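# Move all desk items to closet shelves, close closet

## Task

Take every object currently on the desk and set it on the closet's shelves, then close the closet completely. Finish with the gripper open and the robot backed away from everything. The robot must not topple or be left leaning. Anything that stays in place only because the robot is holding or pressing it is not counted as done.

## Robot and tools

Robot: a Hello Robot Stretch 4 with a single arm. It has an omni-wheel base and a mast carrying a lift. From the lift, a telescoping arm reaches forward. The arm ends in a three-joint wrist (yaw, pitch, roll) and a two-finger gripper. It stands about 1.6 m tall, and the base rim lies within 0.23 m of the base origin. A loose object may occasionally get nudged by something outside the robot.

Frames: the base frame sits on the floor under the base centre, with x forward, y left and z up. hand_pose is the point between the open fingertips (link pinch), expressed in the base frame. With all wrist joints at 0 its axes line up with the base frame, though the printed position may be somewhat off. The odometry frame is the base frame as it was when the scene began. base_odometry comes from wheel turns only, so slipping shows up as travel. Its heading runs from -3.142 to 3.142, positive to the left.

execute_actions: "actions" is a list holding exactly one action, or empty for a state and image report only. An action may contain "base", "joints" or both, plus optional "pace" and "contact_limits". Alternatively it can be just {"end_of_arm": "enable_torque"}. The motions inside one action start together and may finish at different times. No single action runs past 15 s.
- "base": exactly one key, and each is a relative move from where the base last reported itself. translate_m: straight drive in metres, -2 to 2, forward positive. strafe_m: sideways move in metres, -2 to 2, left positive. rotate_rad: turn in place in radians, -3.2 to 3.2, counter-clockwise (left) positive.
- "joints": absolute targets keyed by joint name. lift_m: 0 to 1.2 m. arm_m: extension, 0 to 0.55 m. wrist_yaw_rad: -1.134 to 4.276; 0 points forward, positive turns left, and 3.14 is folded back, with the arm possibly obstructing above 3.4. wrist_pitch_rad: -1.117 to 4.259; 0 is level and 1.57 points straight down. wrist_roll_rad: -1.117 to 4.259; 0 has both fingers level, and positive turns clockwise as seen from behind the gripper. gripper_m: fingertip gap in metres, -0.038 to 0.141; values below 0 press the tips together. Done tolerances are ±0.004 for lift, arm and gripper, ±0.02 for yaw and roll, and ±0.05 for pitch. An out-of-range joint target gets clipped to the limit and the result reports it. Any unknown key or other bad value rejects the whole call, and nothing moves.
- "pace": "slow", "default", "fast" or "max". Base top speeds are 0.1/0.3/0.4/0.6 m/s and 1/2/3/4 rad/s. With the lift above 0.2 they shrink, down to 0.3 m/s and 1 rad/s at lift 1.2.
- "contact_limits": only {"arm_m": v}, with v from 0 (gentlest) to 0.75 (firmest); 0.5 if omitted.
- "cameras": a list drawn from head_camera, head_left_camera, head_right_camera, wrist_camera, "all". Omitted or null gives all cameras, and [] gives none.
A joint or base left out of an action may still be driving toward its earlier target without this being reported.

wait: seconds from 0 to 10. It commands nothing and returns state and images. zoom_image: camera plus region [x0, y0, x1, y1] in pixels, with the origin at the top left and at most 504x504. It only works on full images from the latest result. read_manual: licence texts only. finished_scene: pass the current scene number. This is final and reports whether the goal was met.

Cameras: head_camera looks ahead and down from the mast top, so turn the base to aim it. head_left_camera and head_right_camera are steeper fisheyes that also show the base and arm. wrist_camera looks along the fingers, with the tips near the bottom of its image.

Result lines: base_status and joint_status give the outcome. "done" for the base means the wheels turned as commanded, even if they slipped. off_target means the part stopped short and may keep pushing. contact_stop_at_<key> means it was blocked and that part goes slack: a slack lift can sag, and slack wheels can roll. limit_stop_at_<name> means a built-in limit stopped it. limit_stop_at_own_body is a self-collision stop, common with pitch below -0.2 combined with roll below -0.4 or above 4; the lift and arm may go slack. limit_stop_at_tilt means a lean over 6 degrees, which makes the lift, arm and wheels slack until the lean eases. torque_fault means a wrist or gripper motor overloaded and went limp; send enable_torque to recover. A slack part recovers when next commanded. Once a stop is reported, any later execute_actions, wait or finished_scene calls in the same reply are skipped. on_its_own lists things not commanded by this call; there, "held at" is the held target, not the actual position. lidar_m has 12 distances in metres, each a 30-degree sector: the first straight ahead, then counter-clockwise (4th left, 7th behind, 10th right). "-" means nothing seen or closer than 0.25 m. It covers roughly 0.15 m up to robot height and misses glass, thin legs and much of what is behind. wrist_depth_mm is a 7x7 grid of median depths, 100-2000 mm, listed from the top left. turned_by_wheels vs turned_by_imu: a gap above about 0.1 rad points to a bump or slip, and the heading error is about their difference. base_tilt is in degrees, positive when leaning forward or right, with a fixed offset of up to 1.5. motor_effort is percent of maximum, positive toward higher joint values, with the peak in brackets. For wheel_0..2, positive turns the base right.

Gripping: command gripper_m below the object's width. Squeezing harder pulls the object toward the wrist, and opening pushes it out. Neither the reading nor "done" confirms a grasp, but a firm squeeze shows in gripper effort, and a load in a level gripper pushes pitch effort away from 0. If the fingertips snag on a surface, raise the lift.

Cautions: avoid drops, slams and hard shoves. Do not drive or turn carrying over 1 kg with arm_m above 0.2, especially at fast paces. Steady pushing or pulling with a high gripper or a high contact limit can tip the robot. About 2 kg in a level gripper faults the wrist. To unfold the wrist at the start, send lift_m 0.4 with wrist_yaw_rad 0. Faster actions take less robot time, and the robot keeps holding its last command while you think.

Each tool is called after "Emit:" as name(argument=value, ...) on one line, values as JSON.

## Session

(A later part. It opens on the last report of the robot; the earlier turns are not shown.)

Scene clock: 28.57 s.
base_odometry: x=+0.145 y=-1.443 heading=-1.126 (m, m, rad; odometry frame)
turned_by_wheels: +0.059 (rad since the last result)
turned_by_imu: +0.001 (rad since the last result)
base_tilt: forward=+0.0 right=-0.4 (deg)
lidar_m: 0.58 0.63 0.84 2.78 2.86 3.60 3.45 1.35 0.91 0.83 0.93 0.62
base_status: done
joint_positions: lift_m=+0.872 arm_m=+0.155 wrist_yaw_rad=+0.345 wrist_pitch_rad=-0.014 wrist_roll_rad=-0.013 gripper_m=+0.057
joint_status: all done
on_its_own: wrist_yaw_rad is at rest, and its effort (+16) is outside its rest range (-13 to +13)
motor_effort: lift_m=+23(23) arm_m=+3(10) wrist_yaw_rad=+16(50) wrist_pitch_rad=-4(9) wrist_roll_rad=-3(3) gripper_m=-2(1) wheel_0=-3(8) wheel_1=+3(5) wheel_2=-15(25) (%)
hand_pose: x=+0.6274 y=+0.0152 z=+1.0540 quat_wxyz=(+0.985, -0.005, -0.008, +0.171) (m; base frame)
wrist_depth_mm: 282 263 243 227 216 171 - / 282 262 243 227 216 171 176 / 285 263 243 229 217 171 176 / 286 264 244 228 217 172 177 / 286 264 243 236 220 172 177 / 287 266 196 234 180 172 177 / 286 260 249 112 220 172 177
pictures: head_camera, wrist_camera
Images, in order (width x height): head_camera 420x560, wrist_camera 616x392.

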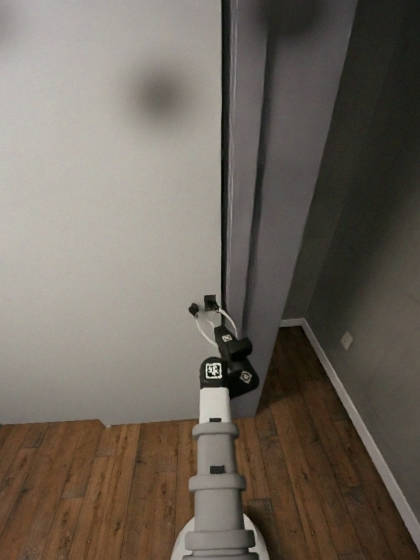

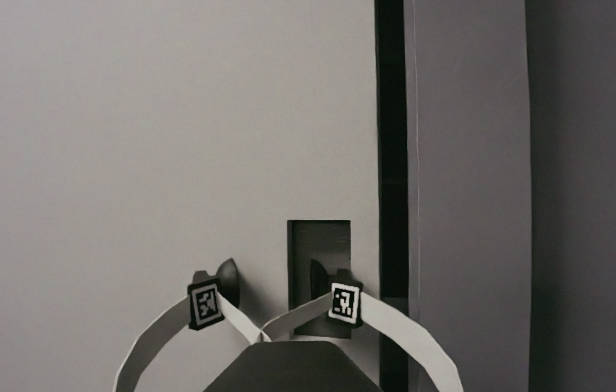

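Emit:
execute_actions(actions=[{"joints":{"arm_m":0.03}}], cameras=["wrist_camera"])

Emit:
execute_actions(actions=[{"base":{"rotate_rad":-1.526},"joints":{"arm_m":0.0},"pace":"fast"}], cameras=[])

Emit:
execute_actions(actions=[{"base":{"translate_m":-0.22},"joints":{"wrist_yaw_rad":1.92},"pace":"fast"}])

Scene clock: 31.63 s.
base_odometry: x=+0.146 y=-1.443 heading=-1.125 (m, m, rad; odometry frame)
turned_by_wheels: +0.001 (rad since the last result)
turned_by_imu: +0.002 (rad since the last result)
base_tilt: forward=+0.1 right=-0.4 (deg)
lidar_m: 0.57 0.62 0.82 2.81 2.88 3.61 3.44 1.39 0.92 0.85 0.91 0.62
base_status: not commanded
joint_positions: lift_m=+0.872 arm_m=+0.031 wrist_yaw_rad=+0.350 wrist_pitch_rad=-0.013 wrist_roll_rad=-0.013 gripper_m=+0.057
joint_status: all done
motor_effort: lift_m=+23(22) arm_m=-6(5) wrist_yaw_rad=+1(20) wrist_pitch_rad=-7(6) wrist_roll_rad=-3(2) gripper_m=-1(3) wheel_0=+1(3) wheel_1=+2(3) wheel_2=-2(15) (%)
hand_pose: x=+0.5029 y=+0.0168 z=+1.0539 quat_wxyz=(+0.985, -0.005, -0.008, +0.174) (m; base frame)
wrist_depth_mm: 439 407 375 349 332 283 278 / 439 410 377 349 330 286 279 / 439 407 377 351 330 286 279 / 442 410 377 351 330 286 281 / 442 407 377 351 330 287 281 / 445 410 195 351 195 287 282 / 445 407 384 112 332 289 282
pictures: wrist_camera
Images, in order (width x height): wrist_camera 616x392.

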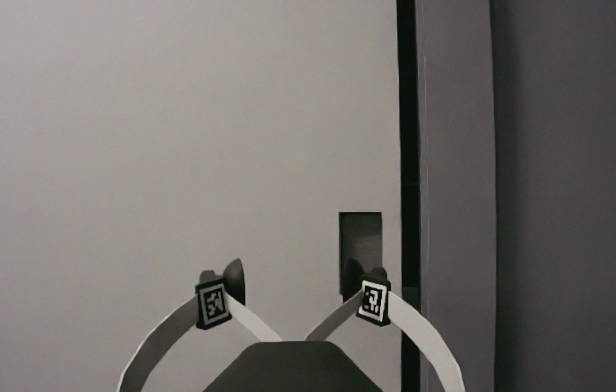

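Scene clock: 33.67 s.
base_odometry: x=+0.146 y=-1.443 heading=-2.650 (m, m, rad; odometry frame)
turned_by_wheels: -1.525 (rad since the last result)
turned_by_imu: -1.526 (rad since the last result)
base_tilt: forward=+0.1 right=-0.4 (deg)
lidar_m: 0.85 0.94 0.62 0.58 0.63 0.89 2.82 2.93 2.75 2.58 1.28 0.91
base_status: done
joint_positions: lift_m=+0.872 arm_m=+0.001 wrist_yaw_rad=+0.350 wrist_pitch_rad=-0.013 wrist_roll_rad=-0.013 gripper_m=+0.057
joint_status: all done
motor_effort: lift_m=+23(23) arm_m=-6(6) wrist_yaw_rad=+1(0) wrist_pitch_rad=-6(7) wrist_roll_rad=-3(3) gripper_m=-2(3) wheel_0=+4(6) wheel_1=+2(10) wheel_2=+3(5) (%)
hand_pose: x=+0.4729 y=+0.0168 z=+1.0539 quat_wxyz=(+0.985, -0.005, -0.008, +0.174) (m; base frame)
wrist_depth_mm: 917 842 768 691 647 597 564 / 931 842 778 707 647 603 559 / 946 831 778 699 647 603 564 / 931 842 778 707 654 603 559 / 960 842 759 707 640 597 564 / 931 854 195 707 195 603 569 / 960 842 788 112 634 585 549
pictures: none
No camera images: the call's "cameras" was empty. Leave "cameras" out to get every camera's image.

Scene clock: 35.57 s.
base_odometry: x=+0.340 y=-1.339 heading=-2.651 (m, m, rad; odometry frame)
turned_by_wheels: +0.000 (rad since the last result)
turned_by_imu: +0.001 (rad since the last result)
base_tilt: forward=+0.1 right=-0.4 (deg)
lidar_m: 1.08 1.20 0.63 0.58 0.62 0.97 2.59 2.70 3.51 2.57 1.60 1.13
base_status: done
joint_positions: lift_m=+0.872 arm_m=+0.001 wrist_yaw_rad=+1.920 wrist_pitch_rad=-0.013 wrist_roll_rad=-0.013 gripper_m=+0.057
joint_status: all done
motor_effort: lift_m=+22(22) arm_m=-6(6) wrist_yaw_rad=+1(5) wrist_pitch_rad=-8(6) wrist_roll_rad=-3(3) gripper_m=-3(2) wheel_0=-2(6) wheel_1=-1(8) wheel_2=+0(10) (%)
hand_pose: x=+0.1554 y=+0.3010 z=+1.0539 quat_wxyz=(+0.574, +0.002, -0.009, +0.819) (m; base frame)
wrist_depth_mm: 798 676 615 564 525 469 445 / 809 683 615 564 525 466 442 / 820 676 615 569 521 477 442 / 809 676 621 564 521 488 442 / 820 691 615 569 521 484 439 / 820 691 195 564 195 484 442 / 820 676 634 112 525 452 445
pictures: head_camera, head_left_camera, head_right_camera, wrist_camera
Images, in order (width x height): head_camera 420x560, head_left_camera 420x672, head_right_camera 420x672, wrist_camera 616x392.

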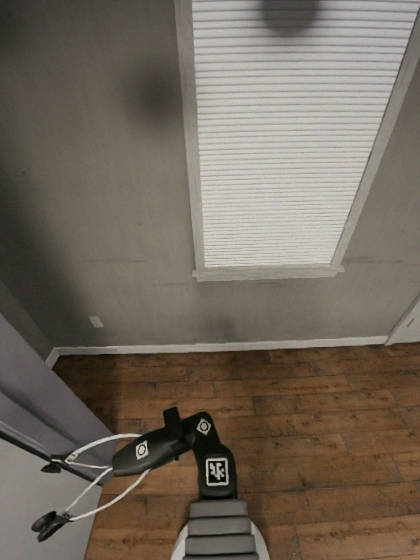

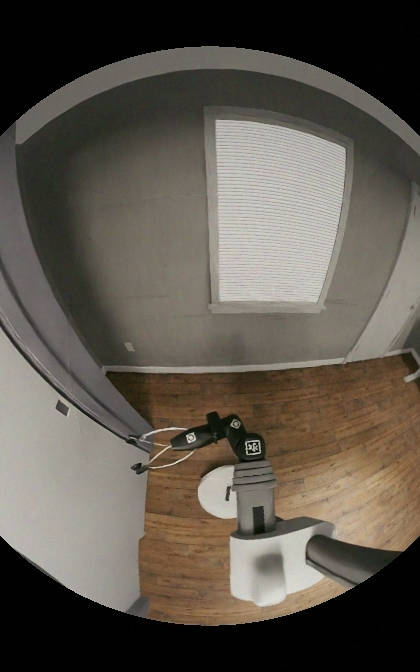

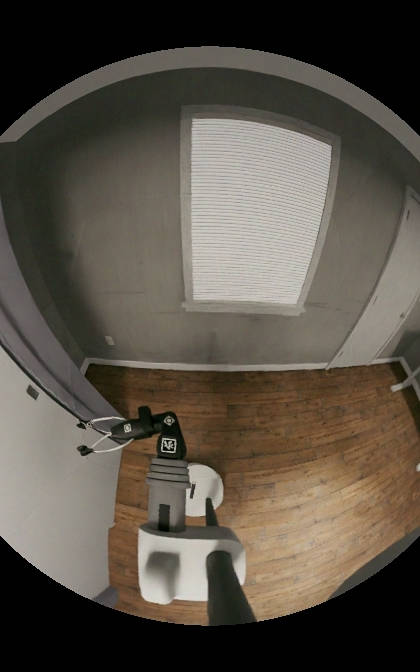

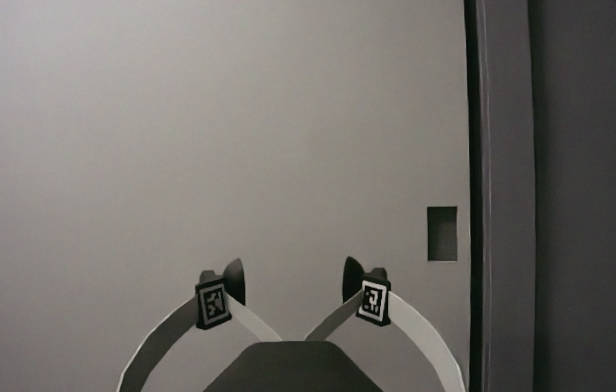

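Emit:
execute_actions(actions=[{"base":{"strafe_m":0.23},"joints":{"arm_m":0.066},"pace":"fast"}], cameras=["wrist_camera","head_left_camera"])

Scene clock: 37.70 s.
base_odometry: x=+0.448 y=-1.542 heading=-2.651 (m, m, rad; odometry frame)
turned_by_wheels: +0.000 (rad since the last result)
turned_by_imu: +0.000 (rad since the last result)
base_tilt: forward=+0.2 right=-0.4 (deg)
lidar_m: 1.09 0.50 0.38 0.35 0.38 0.57 2.58 2.68 3.73 2.82 1.61 1.12
base_status: done
joint_positions: lift_m=+0.872 arm_m=+0.065 wrist_yaw_rad=+1.920 wrist_pitch_rad=-0.013 wrist_roll_rad=-0.013 gripper_m=+0.057
joint_status: all done
motor_effort: lift_m=+22(22) arm_m=+5(4) wrist_yaw_rad=+2(2) wrist_pitch_rad=-7(8) wrist_roll_rad=-2(3) gripper_m=-2(3) wheel_0=-3(10) wheel_1=+0(13) wheel_2=+0(3) (%)
hand_pose: x=+0.2194 y=+0.3010 z=+1.0539 quat_wxyz=(+0.574, +0.002, -0.009, +0.819) (m; base frame)
wrist_depth_mm: 436 394 355 325 307 250 250 / 430 394 355 327 309 252 251 / 439 394 355 325 306 251 249 / 439 392 357 329 314 253 251 / 433 392 357 327 319 252 250 / 436 394 196 329 195 252 251 / 436 392 364 111 306 250 250
pictures: head_left_camera, wrist_camera
Images, in order (width x height): head_left_camera 420x672, wrist_camera 616x392.

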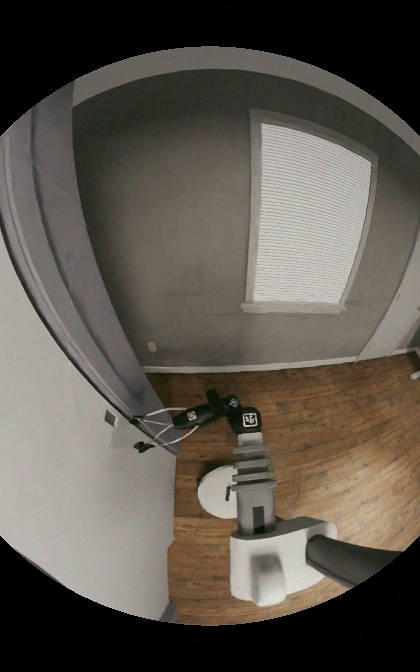

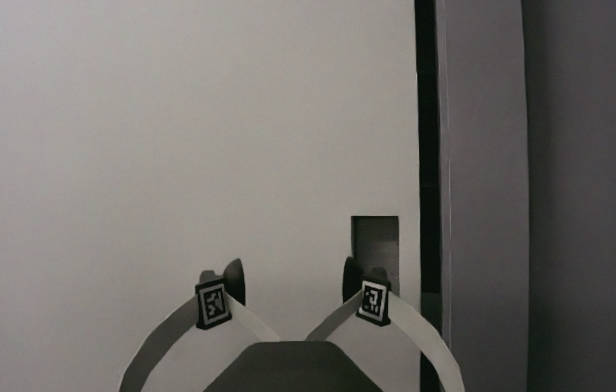

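Emit:
execute_actions(actions=[{"base":{"strafe_m":0.085},"pace":"slow"}], cameras=["wrist_camera","head_left_camera"])

Scene clock: 39.90 s.
base_odometry: x=+0.488 y=-1.617 heading=-2.651 (m, m, rad; odometry frame)
turned_by_wheels: -0.001 (rad since the last result)
turned_by_imu: +0.000 (rad since the last result)
base_tilt: forward=+0.1 right=-0.4 (deg)
lidar_m: 1.09 0.37 0.30 0.26 0.28 0.45 1.22 2.71 3.71 2.90 1.59 1.12
base_status: done
joint_positions: lift_m=+0.872 arm_m=+0.065 wrist_yaw_rad=+1.916 wrist_pitch_rad=-0.013 wrist_roll_rad=-0.013 gripper_m=+0.057
joint_status: not commanded
motor_effort: lift_m=+22(21) arm_m=+5(6) wrist_yaw_rad=+13(13) wrist_pitch_rad=-4(8) wrist_roll_rad=-3(3) gripper_m=-1(3) wheel_0=-11(12) wheel_1=+5(8) wheel_2=+0(2) (%)
hand_pose: x=+0.2207 y=+0.3010 z=+1.0539 quat_wxyz=(+0.575, +0.002, -0.009, +0.818) (m; base frame)
wrist_depth_mm: 315 287 260 239 229 178 - / 317 286 260 240 228 177 168 / 319 286 262 241 228 178 169 / 317 287 260 241 228 178 169 / 319 287 262 244 239 178 169 / 319 289 196 243 195 178 169 / 319 286 267 112 226 176 -
pictures: head_left_camera, wrist_camera
Images, in order (width x height): head_left_camera 420x672, wrist_camera 616x392.

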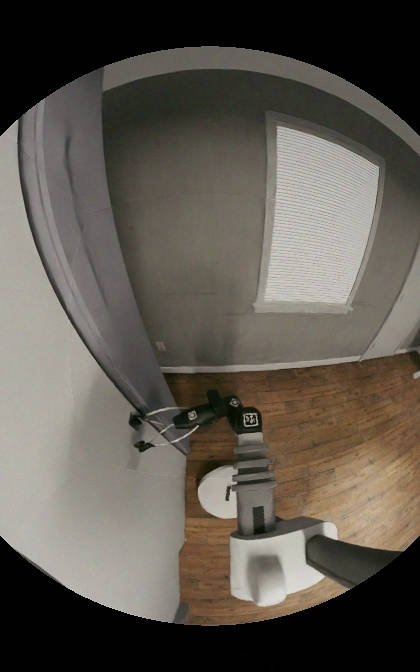

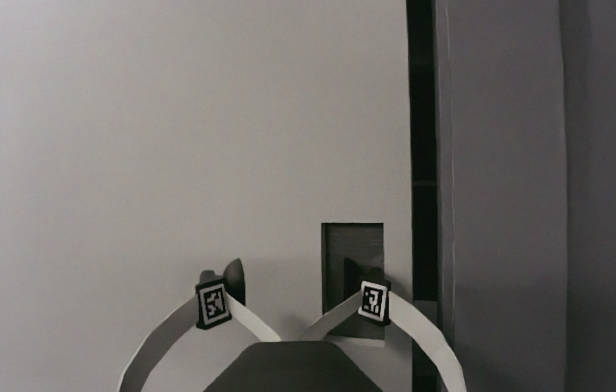

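Emit:
execute_actions(actions=[{"base":{"translate_m":-0.12},"pace":"slow"}], cameras=["wrist_camera","head_left_camera"])

Scene clock: 42.53 s.
base_odometry: x=+0.593 y=-1.561 heading=-2.653 (m, m, rad; odometry frame)
turned_by_wheels: -0.001 (rad since the last result)
turned_by_imu: -0.002 (rad since the last result)
base_tilt: forward=+0.2 right=-0.4 (deg)
lidar_m: 1.22 0.45 0.28 0.27 0.31 0.44 1.11 2.56 3.55 2.88 1.77 1.22
base_status: done
joint_positions: lift_m=+0.872 arm_m=+0.066 wrist_yaw_rad=+1.910 wrist_pitch_rad=-0.013 wrist_roll_rad=-0.013 gripper_m=+0.057
joint_status: not commanded
on_its_own: wrist_yaw_rad is at rest, and its effort (+29) is outside its rest range (-13 to +13)
motor_effort: lift_m=+22(22) arm_m=+2(5) wrist_yaw_rad=+29(62) wrist_pitch_rad=-8(7) wrist_roll_rad=-3(3) gripper_m=-3(6) wheel_0=-14(21) wheel_1=-7(12) wheel_2=+2(5) (%)
hand_pose: x=+0.2228 y=+0.3011 z=+1.0539 quat_wxyz=(+0.577, +0.002, -0.009, +0.816) (m; base frame)
wrist_depth_mm: 315 286 262 242 224 715 574 / 314 287 262 241 224 854 591 / 317 287 262 242 225 854 569 / 317 287 263 243 225 842 521 / 319 289 263 243 235 854 569 / 317 287 195 243 196 798 580 / 317 286 267 111 225 539 530
pictures: head_left_camera, wrist_camera
Images, in order (width x height): head_left_camera 420x672, wrist_camera 616x392.

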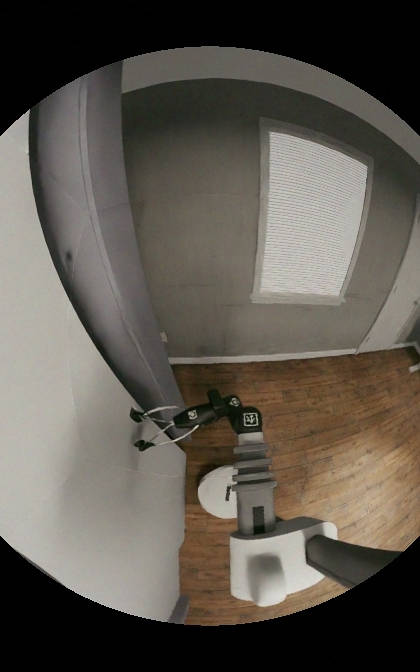

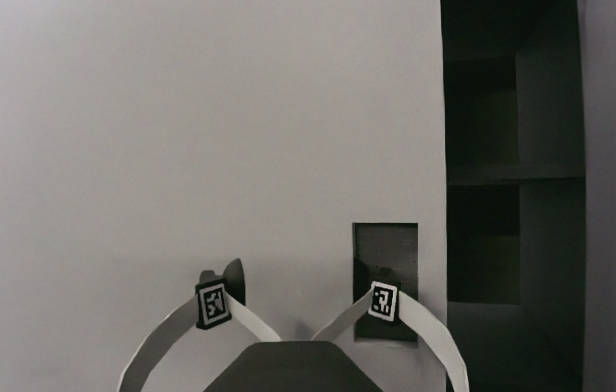

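Emit:
execute_actions(actions=[{"base":{"translate_m":-0.35},"pace":"slow"}], cameras=["wrist_camera","head_left_camera"])

Scene clock: 47.43 s.
base_odometry: x=+0.902 y=-1.397 heading=-2.654 (m, m, rad; odometry frame)
turned_by_wheels: -0.001 (rad since the last result)
turned_by_imu: -0.002 (rad since the last result)
base_tilt: forward=+0.2 right=-0.4 (deg)
lidar_m: 1.54 0.48 0.31 0.29 0.29 0.43 2.11 2.19 3.08 2.92 2.26 1.65
base_status: done
joint_positions: lift_m=+0.872 arm_m=+0.066 wrist_yaw_rad=+1.911 wrist_pitch_rad=-0.013 wrist_roll_rad=-0.013 gripper_m=+0.057
joint_status: not commanded
on_its_own: wrist_yaw_rad is at rest, and its effort (+28) is outside its rest range (-13 to +13)
motor_effort: lift_m=+22(22) arm_m=+2(2) wrist_yaw_rad=+28(47) wrist_pitch_rad=-7(7) wrist_roll_rad=-3(3) gripper_m=-4(6) wheel_0=-11(17) wheel_1=-6(11) wheel_2=+2(10) (%)
hand_pose: x=+0.2228 y=+0.3011 z=+1.0539 quat_wxyz=(+0.577, +0.002, -0.009, +0.816) (m; base frame)
wrist_depth_mm: 317 290 264 243 226 715 723 / 315 289 263 243 226 854 809 / 319 290 263 243 227 842 809 / 322 290 264 245 227 842 798 / 320 291 265 244 236 866 798 / 319 290 195 244 193 798 788 / 320 289 268 112 228 535 564
pictures: head_left_camera, wrist_camera
Images, in order (width x height): head_left_camera 420x672, wrist_camera 616x392.

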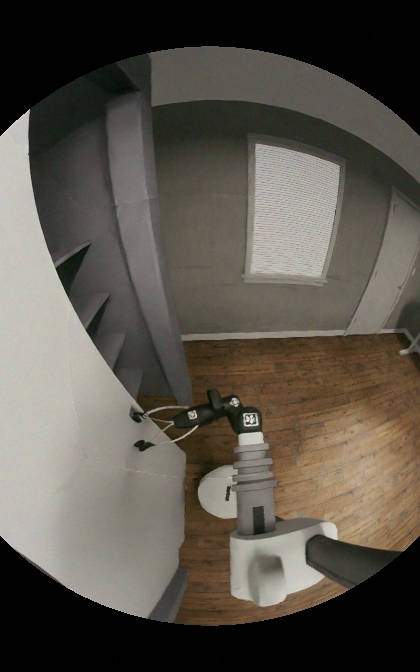

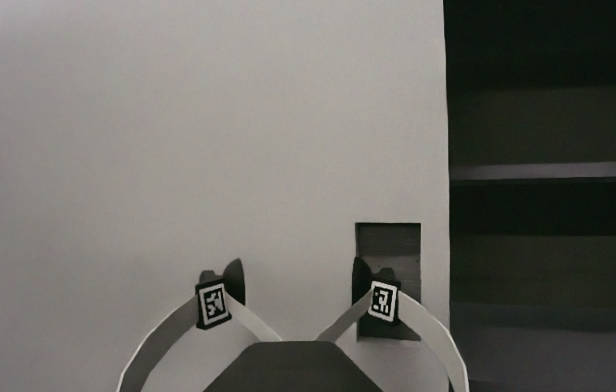

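Emit:
execute_actions(actions=[{"base":{"translate_m":0.02},"pace":"default"}], cameras=[])

Emit:
execute_actions(actions=[{"base":{"strafe_m":-0.35},"joints":{"arm_m":0},"pace":"fast"}], cameras=["wrist_camera"])

Emit:
execute_actions(actions=[{"base":{"rotate_rad":1.571},"joints":{"wrist_yaw_rad":0},"pace":"fast"}])

Scene clock: 48.83 s.
base_odometry: x=+0.885 y=-1.406 heading=-2.654 (m, m, rad; odometry frame)
turned_by_wheels: +0.000 (rad since the last result)
turned_by_imu: +0.000 (rad since the last result)
base_tilt: forward=+0.1 right=-0.4 (deg)
lidar_m: 1.53 0.77 0.30 0.26 0.31 0.43 2.13 2.22 3.06 2.88 2.23 1.59
base_status: done
joint_positions: lift_m=+0.872 arm_m=+0.066 wrist_yaw_rad=+1.921 wrist_pitch_rad=-0.013 wrist_roll_rad=-0.013 gripper_m=+0.057
joint_status: not commanded
motor_effort: lift_m=+22(22) arm_m=+2(2) wrist_yaw_rad=-2(28) wrist_pitch_rad=-6(6) wrist_roll_rad=-3(2) gripper_m=-1(4) wheel_0=+3(9) wheel_1=+3(5) wheel_2=-1(12) (%)
hand_pose: x=+0.2196 y=+0.3010 z=+1.0539 quat_wxyz=(+0.573, +0.002, -0.009, +0.819) (m; base frame)
wrist_depth_mm: 320 290 264 241 229 715 723 / 320 291 264 242 226 854 798 / 324 290 265 242 225 854 798 / 322 291 265 243 227 842 788 / 322 293 265 245 237 854 788 / 322 293 195 243 198 809 778 / 324 291 268 112 225 549 564
pictures: none
No camera images: the call's "cameras" was empty. Leave "cameras" out to get every camera's image.

Scene clock: 51.03 s.
base_odometry: x=+0.721 y=-1.097 heading=-2.654 (m, m, rad; odometry frame)
turned_by_wheels: +0.000 (rad since the last result)
turned_by_imu: +0.000 (rad since the last result)
base_tilt: forward=+0.2 right=-0.4 (deg)
lidar_m: 1.52 0.96 0.63 0.62 0.65 0.97 2.13 2.21 3.08 2.57 2.22 1.59
base_status: done
joint_positions: lift_m=+0.872 arm_m=+0.001 wrist_yaw_rad=+1.920 wrist_pitch_rad=-0.013 wrist_roll_rad=-0.013 gripper_m=+0.057
joint_status: all done
motor_effort: lift_m=+22(22) arm_m=-6(10) wrist_yaw_rad=+0(34) wrist_pitch_rad=-8(7) wrist_roll_rad=-3(3) gripper_m=-3(8) wheel_0=+3(16) wheel_1=-2(14) wheel_2=-1(1) (%)
hand_pose: x=+0.1554 y=+0.3010 z=+1.0539 quat_wxyz=(+0.573, +0.002, -0.009, +0.819) (m; base frame)
wrist_depth_mm: 866 723 661 609 559 1118 931 / 866 732 654 603 559 931 1042 / 866 732 661 609 564 1160 1098 / 866 732 661 609 554 1160 1078 / 866 723 661 615 554 1138 1078 / 866 723 195 609 195 904 866 / 866 723 676 112 564 1138 1078
pictures: wrist_camera
Images, in order (width x height): wrist_camera 616x392.

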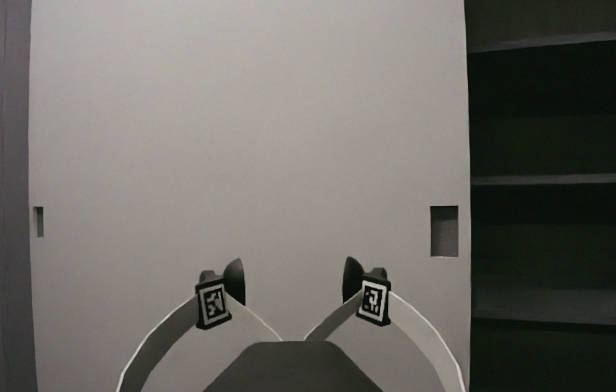

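Scene clock: 53.10 s.
base_odometry: x=+0.721 y=-1.097 heading=-1.084 (m, m, rad; odometry frame)
turned_by_wheels: +1.570 (rad since the last result)
turned_by_imu: +1.571 (rad since the last result)
base_tilt: forward=+0.1 right=-0.4 (deg)
lidar_m: 0.61 0.64 0.96 2.12 2.25 3.03 3.40 2.25 1.61 1.50 0.97 0.67
base_status: done
joint_positions: lift_m=+0.872 arm_m=+0.001 wrist_yaw_rad=+0.000 wrist_pitch_rad=-0.013 wrist_roll_rad=-0.013 gripper_m=+0.057
joint_status: all done
motor_effort: lift_m=+22(21) arm_m=-6(6) wrist_yaw_rad=-1(9) wrist_pitch_rad=-8(7) wrist_roll_rad=-3(3) gripper_m=-3(3) wheel_0=-3(13) wheel_1=-4(7) wheel_2=-3(12) (%)
hand_pose: x=+0.4604 y=-0.0873 z=+1.0539 quat_wxyz=(+1.000, -0.007, -0.007, +0.000) (m; base frame)
wrist_depth_mm: 424 424 430 430 436 798 831 / 418 427 427 430 433 946 946 / 421 427 430 433 436 1138 976 / 421 427 433 430 433 1160 960 / 421 427 430 433 439 1160 991 / 424 427 195 430 195 820 891 / 421 427 427 112 436 1182 991
pictures: head_camera, head_left_camera, head_right_camera, wrist_camera
Images, in order (width x height): head_camera 420x560, head_left_camera 420x672, head_right_camera 420x672, wrist_camera 616x392.

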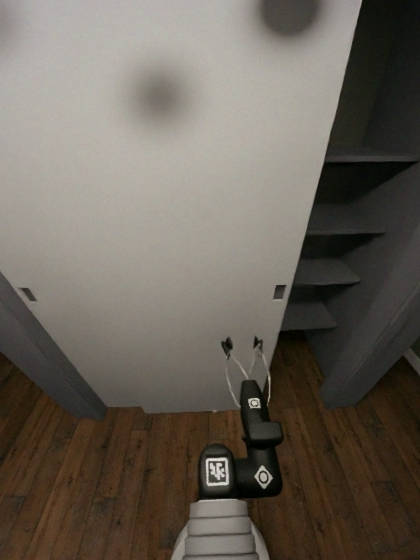

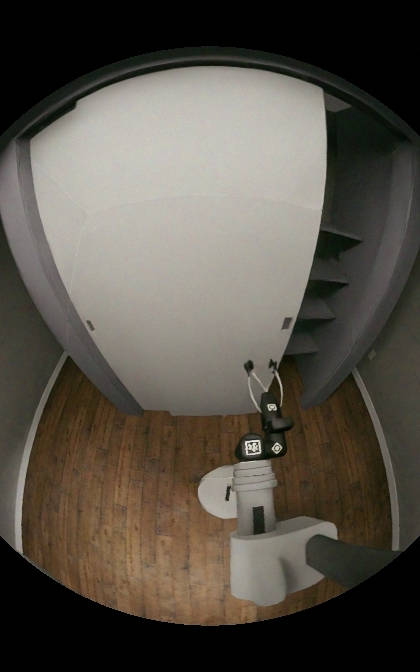

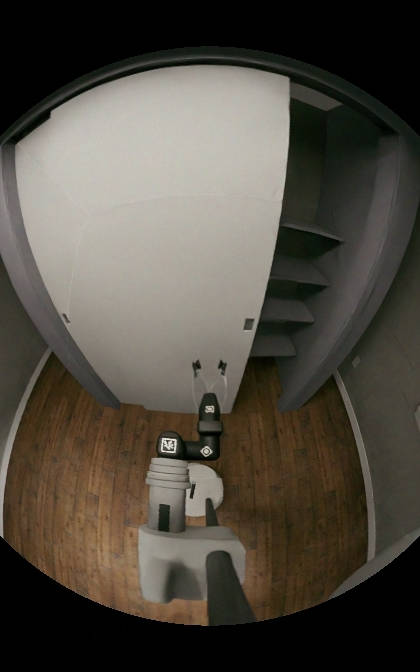

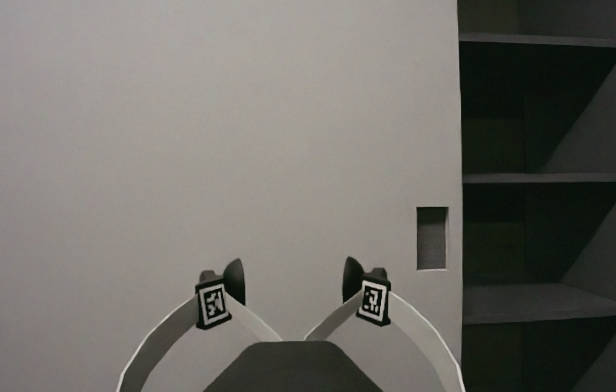

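Emit:
execute_actions(actions=[{"base":{"strafe_m":-0.40},"pace":"fast"}])

Scene clock: 55.73 s.
base_odometry: x=+0.367 y=-1.284 heading=-1.083 (m, m, rad; odometry frame)
turned_by_wheels: +0.000 (rad since the last result)
turned_by_imu: -0.001 (rad since the last result)
base_tilt: forward=+0.1 right=-0.4 (deg)
lidar_m: 0.63 0.67 0.92 2.53 2.65 3.51 2.99 1.71 1.22 1.14 1.22 0.70
base_status: done
joint_positions: lift_m=+0.872 arm_m=+0.001 wrist_yaw_rad=+0.000 wrist_pitch_rad=-0.013 wrist_roll_rad=-0.013 gripper_m=+0.057
joint_status: not commanded
motor_effort: lift_m=+22(21) arm_m=-6(6) wrist_yaw_rad=+1(0) wrist_pitch_rad=-7(6) wrist_roll_rad=-3(3) gripper_m=-3(2) wheel_0=+2(13) wheel_1=+0(13) wheel_2=+0(6) (%)
hand_pose: x=+0.4604 y=-0.0874 z=+1.0539 quat_wxyz=(+1.000, -0.007, -0.007, +0.000) (m; base frame)
wrist_depth_mm: 424 424 1118 1138 946 488 413 / 421 424 1042 1060 1008 488 413 / 424 427 1138 1138 1160 496 413 / 421 433 1138 1138 1138 496 415 / 427 439 1138 1138 1138 500 413 / 427 427 195 842 195 496 413 / 427 427 1138 111 1138 462 418
pictures: head_camera, head_left_camera, head_right_camera, wrist_camera
Images, in order (width x height): head_camera 420x560, head_left_camera 420x672, head_right_camera 420x672, wrist_camera 616x392.

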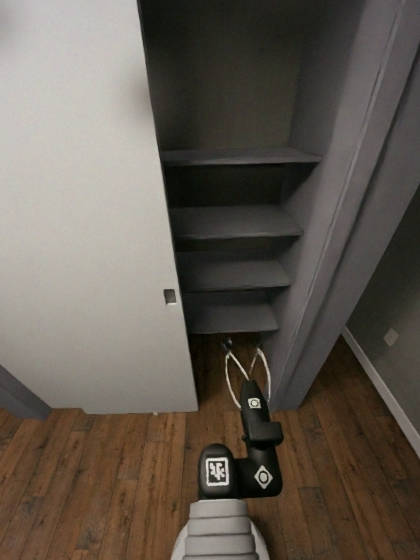

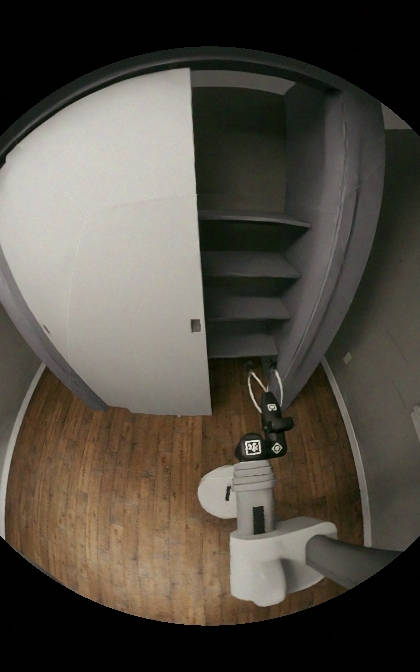

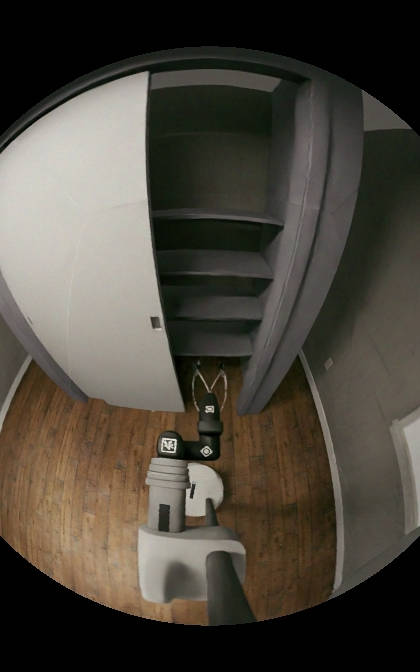

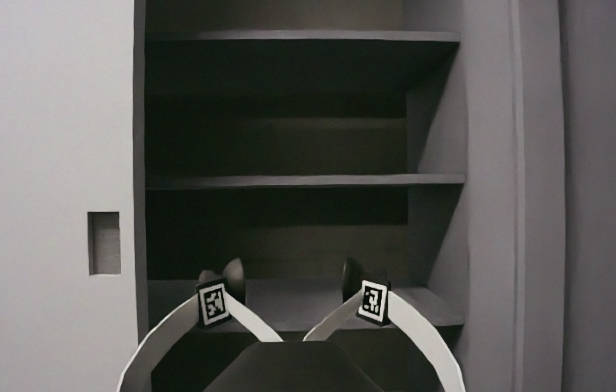

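Emit:
execute_actions(actions=[{"base":{"rotate_rad":3.155},"joints":{"lift_m":0.75},"pace":"fast"}], cameras=["head_camera"])

Emit:
execute_actions(actions=[{"base":{"translate_m":1.5},"pace":"fast"}])

Scene clock: 59.97 s.
base_odometry: x=+0.367 y=-1.284 heading=+2.071 (m, m, rad; odometry frame)
turned_by_wheels: +3.154 (rad since the last result)
turned_by_imu: +3.156 (rad since the last result)
base_tilt: forward=+0.1 right=-0.4 (deg)
lidar_m: 2.55 1.69 1.19 1.13 1.24 0.71 0.66 0.68 0.90 2.53 2.63 3.49
base_status: done
joint_positions: lift_m=+0.750 arm_m=+0.001 wrist_yaw_rad=+0.000 wrist_pitch_rad=-0.013 wrist_roll_rad=-0.013 gripper_m=+0.057
joint_status: all done
motor_effort: lift_m=+18(20) arm_m=-6(6) wrist_yaw_rad=+0(0) wrist_pitch_rad=-8(5) wrist_roll_rad=-3(2) gripper_m=-1(3) wheel_0=-4(11) wheel_1=-2(9) wheel_2=-2(13) (%)
hand_pose: x=+0.4604 y=-0.0874 z=+0.9322 quat_wxyz=(+1.000, -0.007, -0.007, +0.000) (m; base frame)
wrist_depth_mm: 1756 - - - - - - / 1863 - - - - - - / 1756 - - - - - - / 1756 - - - - - - / 1808 - - - - - - / 1863 - 195 - 195 - - / 1808 1921 - 112 - - -
pictures: head_camera
Images, in order (width x height): head_camera 420x560.

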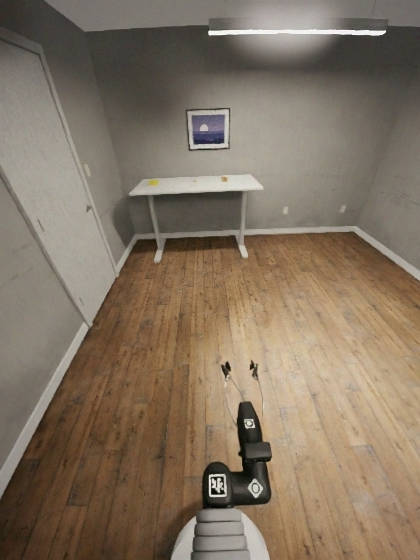

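Scene clock: 65.10 s.
base_odometry: x=-0.353 y=+0.032 heading=+2.072 (m, m, rad; odometry frame)
turned_by_wheels: +0.001 (rad since the last result)
turned_by_imu: -0.008 (rad since the last result)
base_tilt: forward=+0.2 right=-0.4 (deg)
lidar_m: 1.04 1.07 1.23 1.14 1.24 1.69 2.15 2.18 2.64 2.50 2.63 1.12
base_status: done
joint_positions: lift_m=+0.750 arm_m=+0.001 wrist_yaw_rad=+0.000 wrist_pitch_rad=-0.013 wrist_roll_rad=-0.013 gripper_m=+0.057
joint_status: not commanded
motor_effort: lift_m=+18(18) arm_m=-6(6) wrist_yaw_rad=+1(0) wrist_pitch_rad=-8(6) wrist_roll_rad=-2(3) gripper_m=-3(2) wheel_0=+4(9) wheel_1=+2(8) wheel_2=+1(15) (%)
hand_pose: x=+0.4604 y=-0.0874 z=+0.9322 quat_wxyz=(+1.000, -0.007, -0.007, +0.000) (m; base frame)
wrist_depth_mm: 1576 1576 1618 1618 1661 1661 1708 / 1576 1618 1618 1576 1661 1661 1661 / 1537 1576 1618 1618 1618 1708 1661 / 1576 1537 1618 1576 1661 1708 1708 / 1576 1618 1618 1661 1708 1708 1661 / 1576 1576 195 1618 195 1661 1661 / 1205 1576 1618 112 1576 1661 1661
pictures: head_camera, head_left_camera, head_right_camera, wrist_camera
Images, in order (width x height): head_camera 420x560, head_left_camera 420x672, head_right_camera 420x672, wrist_camera 616x392.

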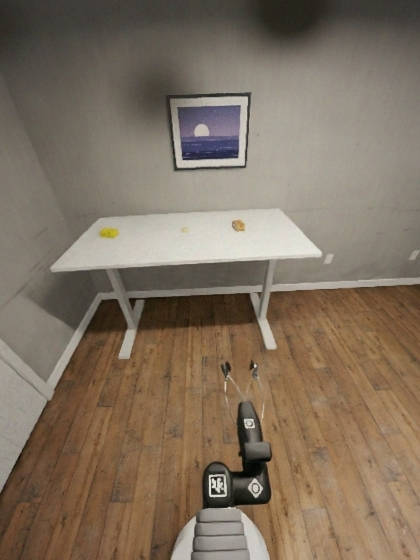

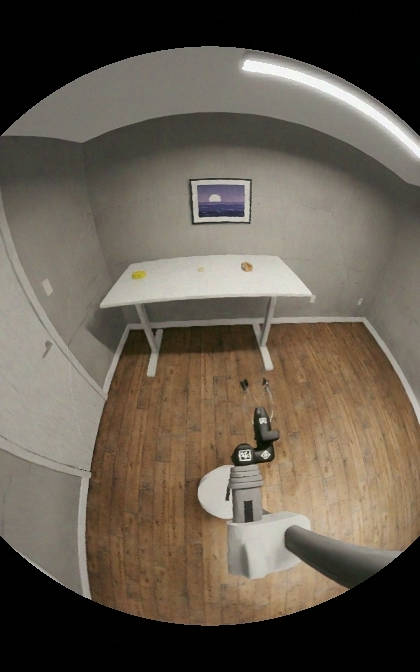

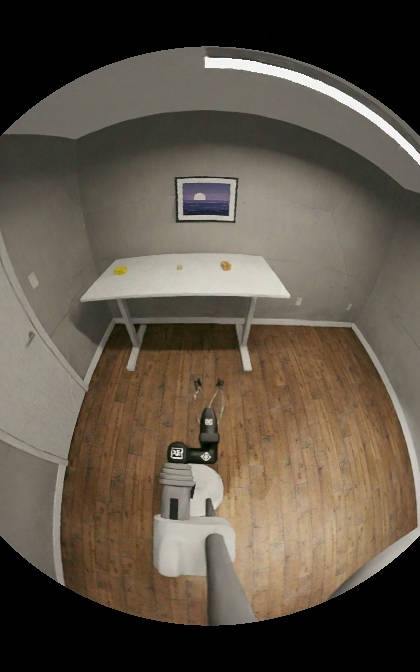

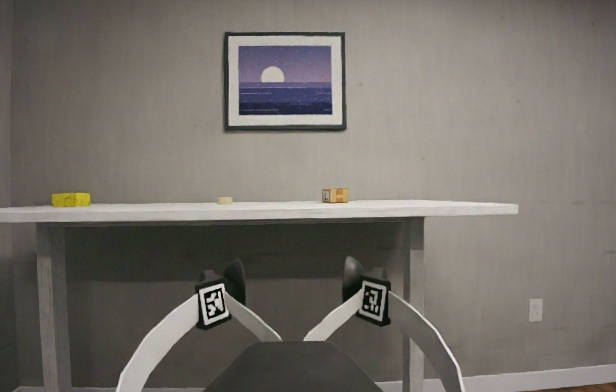

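Emit:
execute_actions(actions=[{"base":{"rotate_rad":0.03},"joints":{"lift_m":1.0,"gripper_m":0.12},"pace":"fast"}], cameras=[])

Emit:
execute_actions(actions=[{"base":{"translate_m":0.6},"joints":{"wrist_pitch_rad":0.5},"pace":"fast"}], cameras=["head_camera","wrist_camera"])

Scene clock: 67.30 s.
base_odometry: x=-0.353 y=+0.032 heading=+2.101 (m, m, rad; odometry frame)
turned_by_wheels: +0.030 (rad since the last result)
turned_by_imu: +0.030 (rad since the last result)
base_tilt: forward=+0.2 right=-0.4 (deg)
lidar_m: 1.05 1.09 1.23 1.15 1.24 1.74 2.13 2.23 2.62 2.52 2.61 1.09
base_status: done
joint_positions: lift_m=+1.000 arm_m=+0.001 wrist_yaw_rad=+0.000 wrist_pitch_rad=-0.013 wrist_roll_rad=-0.013 gripper_m=+0.120
joint_status: all done
motor_effort: lift_m=+23(25) arm_m=-6(6) wrist_yaw_rad=+1(1) wrist_pitch_rad=-7(7) wrist_roll_rad=-3(3) gripper_m=-1(2) wheel_0=-3(4) wheel_1=-1(7) wheel_2=-2(8) (%)
hand_pose: x=+0.4604 y=-0.0874 z=+1.1819 quat_wxyz=(+1.000, -0.007, -0.007, +0.000) (m; base frame)
wrist_depth_mm: 1618 1576 1618 1661 1661 1618 1618 / 1618 1618 1618 1618 1618 1661 1618 / 1618 1618 1618 1576 1618 1661 1618 / 1618 1618 1618 1618 1618 1618 1661 / 1661 1661 1576 1661 1618 1661 1661 / 991 831 891 904 216 1060 1661 / 1618 1576 1661 112 1661 1618 1708
pictures: none
No camera images: the call's "cameras" was empty. Leave "cameras" out to get every camera's image.

Scene clock: 70.47 s.
base_odometry: x=-0.656 y=+0.549 heading=+2.101 (m, m, rad; odometry frame)
turned_by_wheels: +0.000 (rad since the last result)
turned_by_imu: -0.003 (rad since the last result)
base_tilt: forward=+0.1 right=-0.4 (deg)
lidar_m: 0.46 0.49 0.70 1.14 1.21 1.76 2.75 2.86 2.63 2.51 0.68 0.50
base_status: done
joint_positions: lift_m=+1.000 arm_m=+0.001 wrist_yaw_rad=+0.000 wrist_pitch_rad=+0.502 wrist_roll_rad=-0.013 gripper_m=+0.120
joint_status: all done
motor_effort: lift_m=+23(22) arm_m=-6(6) wrist_yaw_rad=+1(1) wrist_pitch_rad=-4(4) wrist_roll_rad=-3(3) gripper_m=+1(0) wheel_0=+3(9) wheel_1=+4(7) wheel_2=-2(14) (%)
hand_pose: x=+0.4249 y=-0.0874 z=+1.0393 quat_wxyz=(+0.969, -0.006, +0.248, +0.002) (m; base frame)
wrist_depth_mm: 904 917 931 931 931 931 946 / 976 976 946 976 976 991 991 / 691 668 676 668 627 676 691 / 488 496 496 492 496 492 496 / 387 382 387 389 392 387 384 / 325 317 327 332 216 343 340 / 1308 1308 1336 112 1308 1255 1308
pictures: head_camera, wrist_camera
Images, in order (width x height): head_camera 420x560, wrist_camera 616x392.

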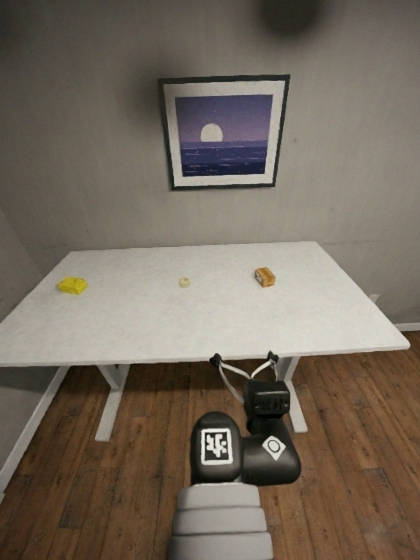

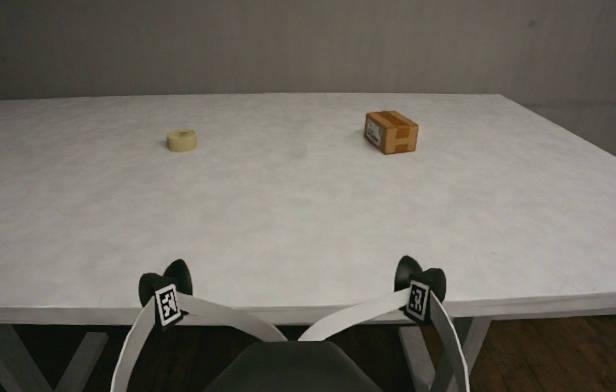

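Emit:
zoom_image(camera="wrist_camera", region=[140, 90, 440, 180])

Emit:
zoom_image(camera="head_camera", region=[30, 240, 330, 320])

Region (140, 90, 440, 180) of wrist_camera's 616x392 image, scaled by 1.680; it fills the top 151 rows of this view, and the rest is white.

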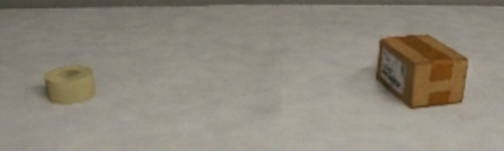

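Region (30, 240, 330, 320) of head_camera's 420x560 image, scaled by 1.680, with more detail than that image has; it fills the top 134 rows of this view, and the rest is white.

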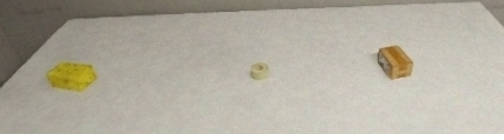

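Emit:
execute_actions(actions=[{"base":{"strafe_m":-0.218},"joints":{"arm_m":0.36,"wrist_yaw_rad":0.25},"pace":"fast"}], cameras=["head_camera","wrist_camera"])

Scene clock: 73.77 s.
base_odometry: x=-0.468 y=+0.659 heading=+2.101 (m, m, rad; odometry frame)
turned_by_wheels: +0.000 (rad since the last result)
turned_by_imu: +0.000 (rad since the last result)
base_tilt: forward=+0.2 right=-0.5 (deg)
lidar_m: 0.46 0.50 0.67 1.36 1.46 2.04 2.75 2.90 2.42 2.30 1.78 0.50
base_status: done
joint_positions: lift_m=+1.000 arm_m=+0.359 wrist_yaw_rad=+0.250 wrist_pitch_rad=+0.502 wrist_roll_rad=-0.013 gripper_m=+0.120
joint_status: all done
motor_effort: lift_m=+23(23) arm_m=+6(6) wrist_yaw_rad=+0(7) wrist_pitch_rad=-6(7) wrist_roll_rad=-3(3) gripper_m=-1(0) wheel_0=+1(12) wheel_1=-3(12) wheel_2=+0(2) (%)
hand_pose: x=+0.7966 y=-0.0221 z=+1.0393 quat_wxyz=(+0.961, -0.037, +0.246, +0.122) (m; base frame)
wrist_depth_mm: 715 683 640 597 574 549 525 / 778 741 691 647 615 580 554 / 661 676 661 661 640 615 591 / 488 484 484 488 492 488 492 / 377 382 382 334 384 382 382 / 312 291 294 272 216 315 315 / 270 265 277 112 268 267 273
pictures: head_camera, wrist_camera
Images, in order (width x height): head_camera 420x560, wrist_camera 616x392.

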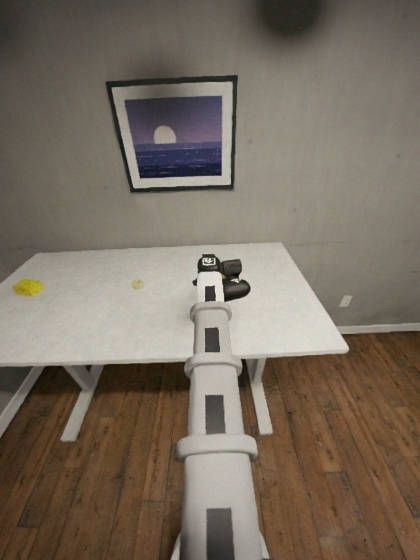

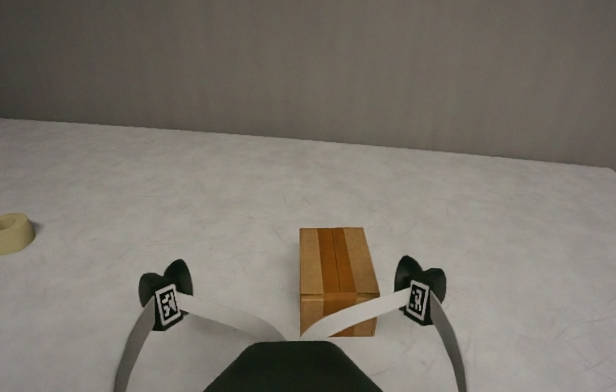

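Emit:
execute_actions(actions=[{"base":{"strafe_m":-0.016},"joints":{"arm_m":0.438},"pace":"fast"}], cameras=["wrist_camera"])

Emit:
execute_actions(actions=[{"joints":{"lift_m":0.946}}], cameras=["wrist_camera","head_right_camera"])

Scene clock: 75.43 s.
base_odometry: x=-0.455 y=+0.667 heading=+2.101 (m, m, rad; odometry frame)
turned_by_wheels: +0.000 (rad since the last result)
turned_by_imu: +0.000 (rad since the last result)
base_tilt: forward=+0.2 right=-0.5 (deg)
lidar_m: 0.45 0.49 0.69 1.37 1.47 2.03 2.74 2.87 2.36 2.26 1.75 0.48
base_status: done
joint_positions: lift_m=+1.000 arm_m=+0.437 wrist_yaw_rad=+0.250 wrist_pitch_rad=+0.502 wrist_roll_rad=-0.013 gripper_m=+0.120
joint_status: all done
motor_effort: lift_m=+23(22) arm_m=+6(6) wrist_yaw_rad=+0(1) wrist_pitch_rad=-6(7) wrist_roll_rad=-2(3) gripper_m=+1(0) wheel_0=+3(11) wheel_1=-3(11) wheel_2=+0(5) (%)
hand_pose: x=+0.8746 y=-0.0221 z=+1.0393 quat_wxyz=(+0.961, -0.037, +0.246, +0.122) (m; base frame)
wrist_depth_mm: 621 603 564 535 504 484 459 / 683 647 609 569 544 517 488 / 683 668 647 609 585 549 521 / 484 488 492 488 492 492 488 / 379 384 389 384 387 387 387 / 312 293 294 252 216 317 314 / 267 266 277 112 268 266 273
pictures: wrist_camera
Images, in order (width x height): wrist_camera 616x392.

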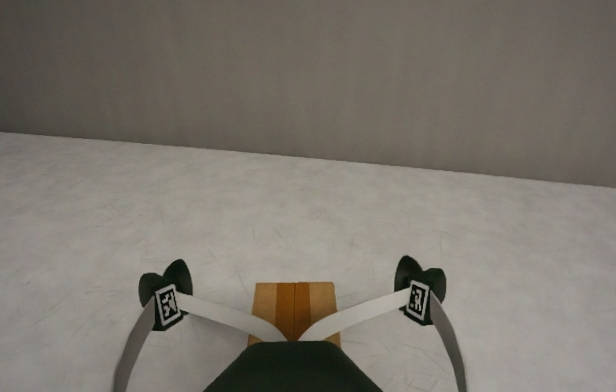

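Scene clock: 76.57 s.
base_odometry: x=-0.455 y=+0.667 heading=+2.101 (m, m, rad; odometry frame)
turned_by_wheels: +0.000 (rad since the last result)
turned_by_imu: +0.000 (rad since the last result)
base_tilt: forward=+0.1 right=-0.5 (deg)
lidar_m: 0.46 0.48 0.64 1.36 1.46 2.03 2.75 2.89 2.36 2.27 1.74 0.50
base_status: not commanded
joint_positions: lift_m=+0.946 arm_m=+0.437 wrist_yaw_rad=+0.250 wrist_pitch_rad=+0.502 wrist_roll_rad=-0.013 gripper_m=+0.120
joint_status: all done
motor_effort: lift_m=+18(20) arm_m=+6(6) wrist_yaw_rad=+0(0) wrist_pitch_rad=-7(6) wrist_roll_rad=-3(3) gripper_m=-1(0) wheel_0=+3(3) wheel_1=-3(3) wheel_2=+0(0) (%)
hand_pose: x=+0.8746 y=-0.0221 z=+0.9857 quat_wxyz=(+0.961, -0.037, +0.246, +0.122) (m; base frame)
wrist_depth_mm: 627 597 564 539 508 480 459 / 683 647 615 569 544 517 488 / 530 521 521 525 521 525 512 / 379 379 379 382 384 384 382 / 297 298 289 221 301 301 300 / 244 229 196 183 216 247 246 / 208 208 210 112 210 208 211
pictures: head_right_camera, wrist_camera
Images, in order (width x height): head_right_camera 420x672, wrist_camera 616x392.

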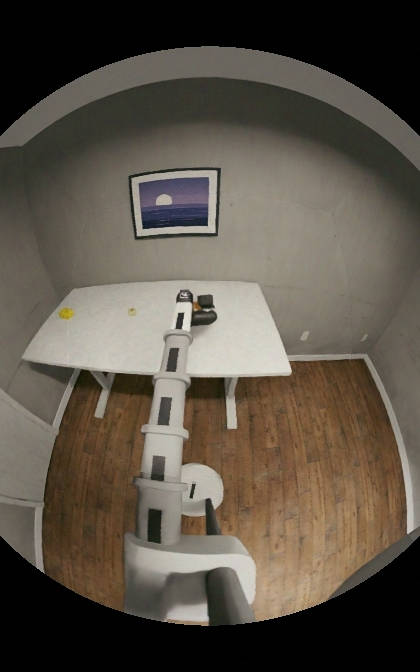

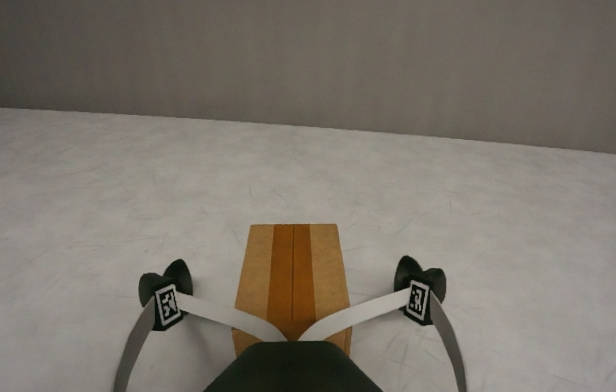

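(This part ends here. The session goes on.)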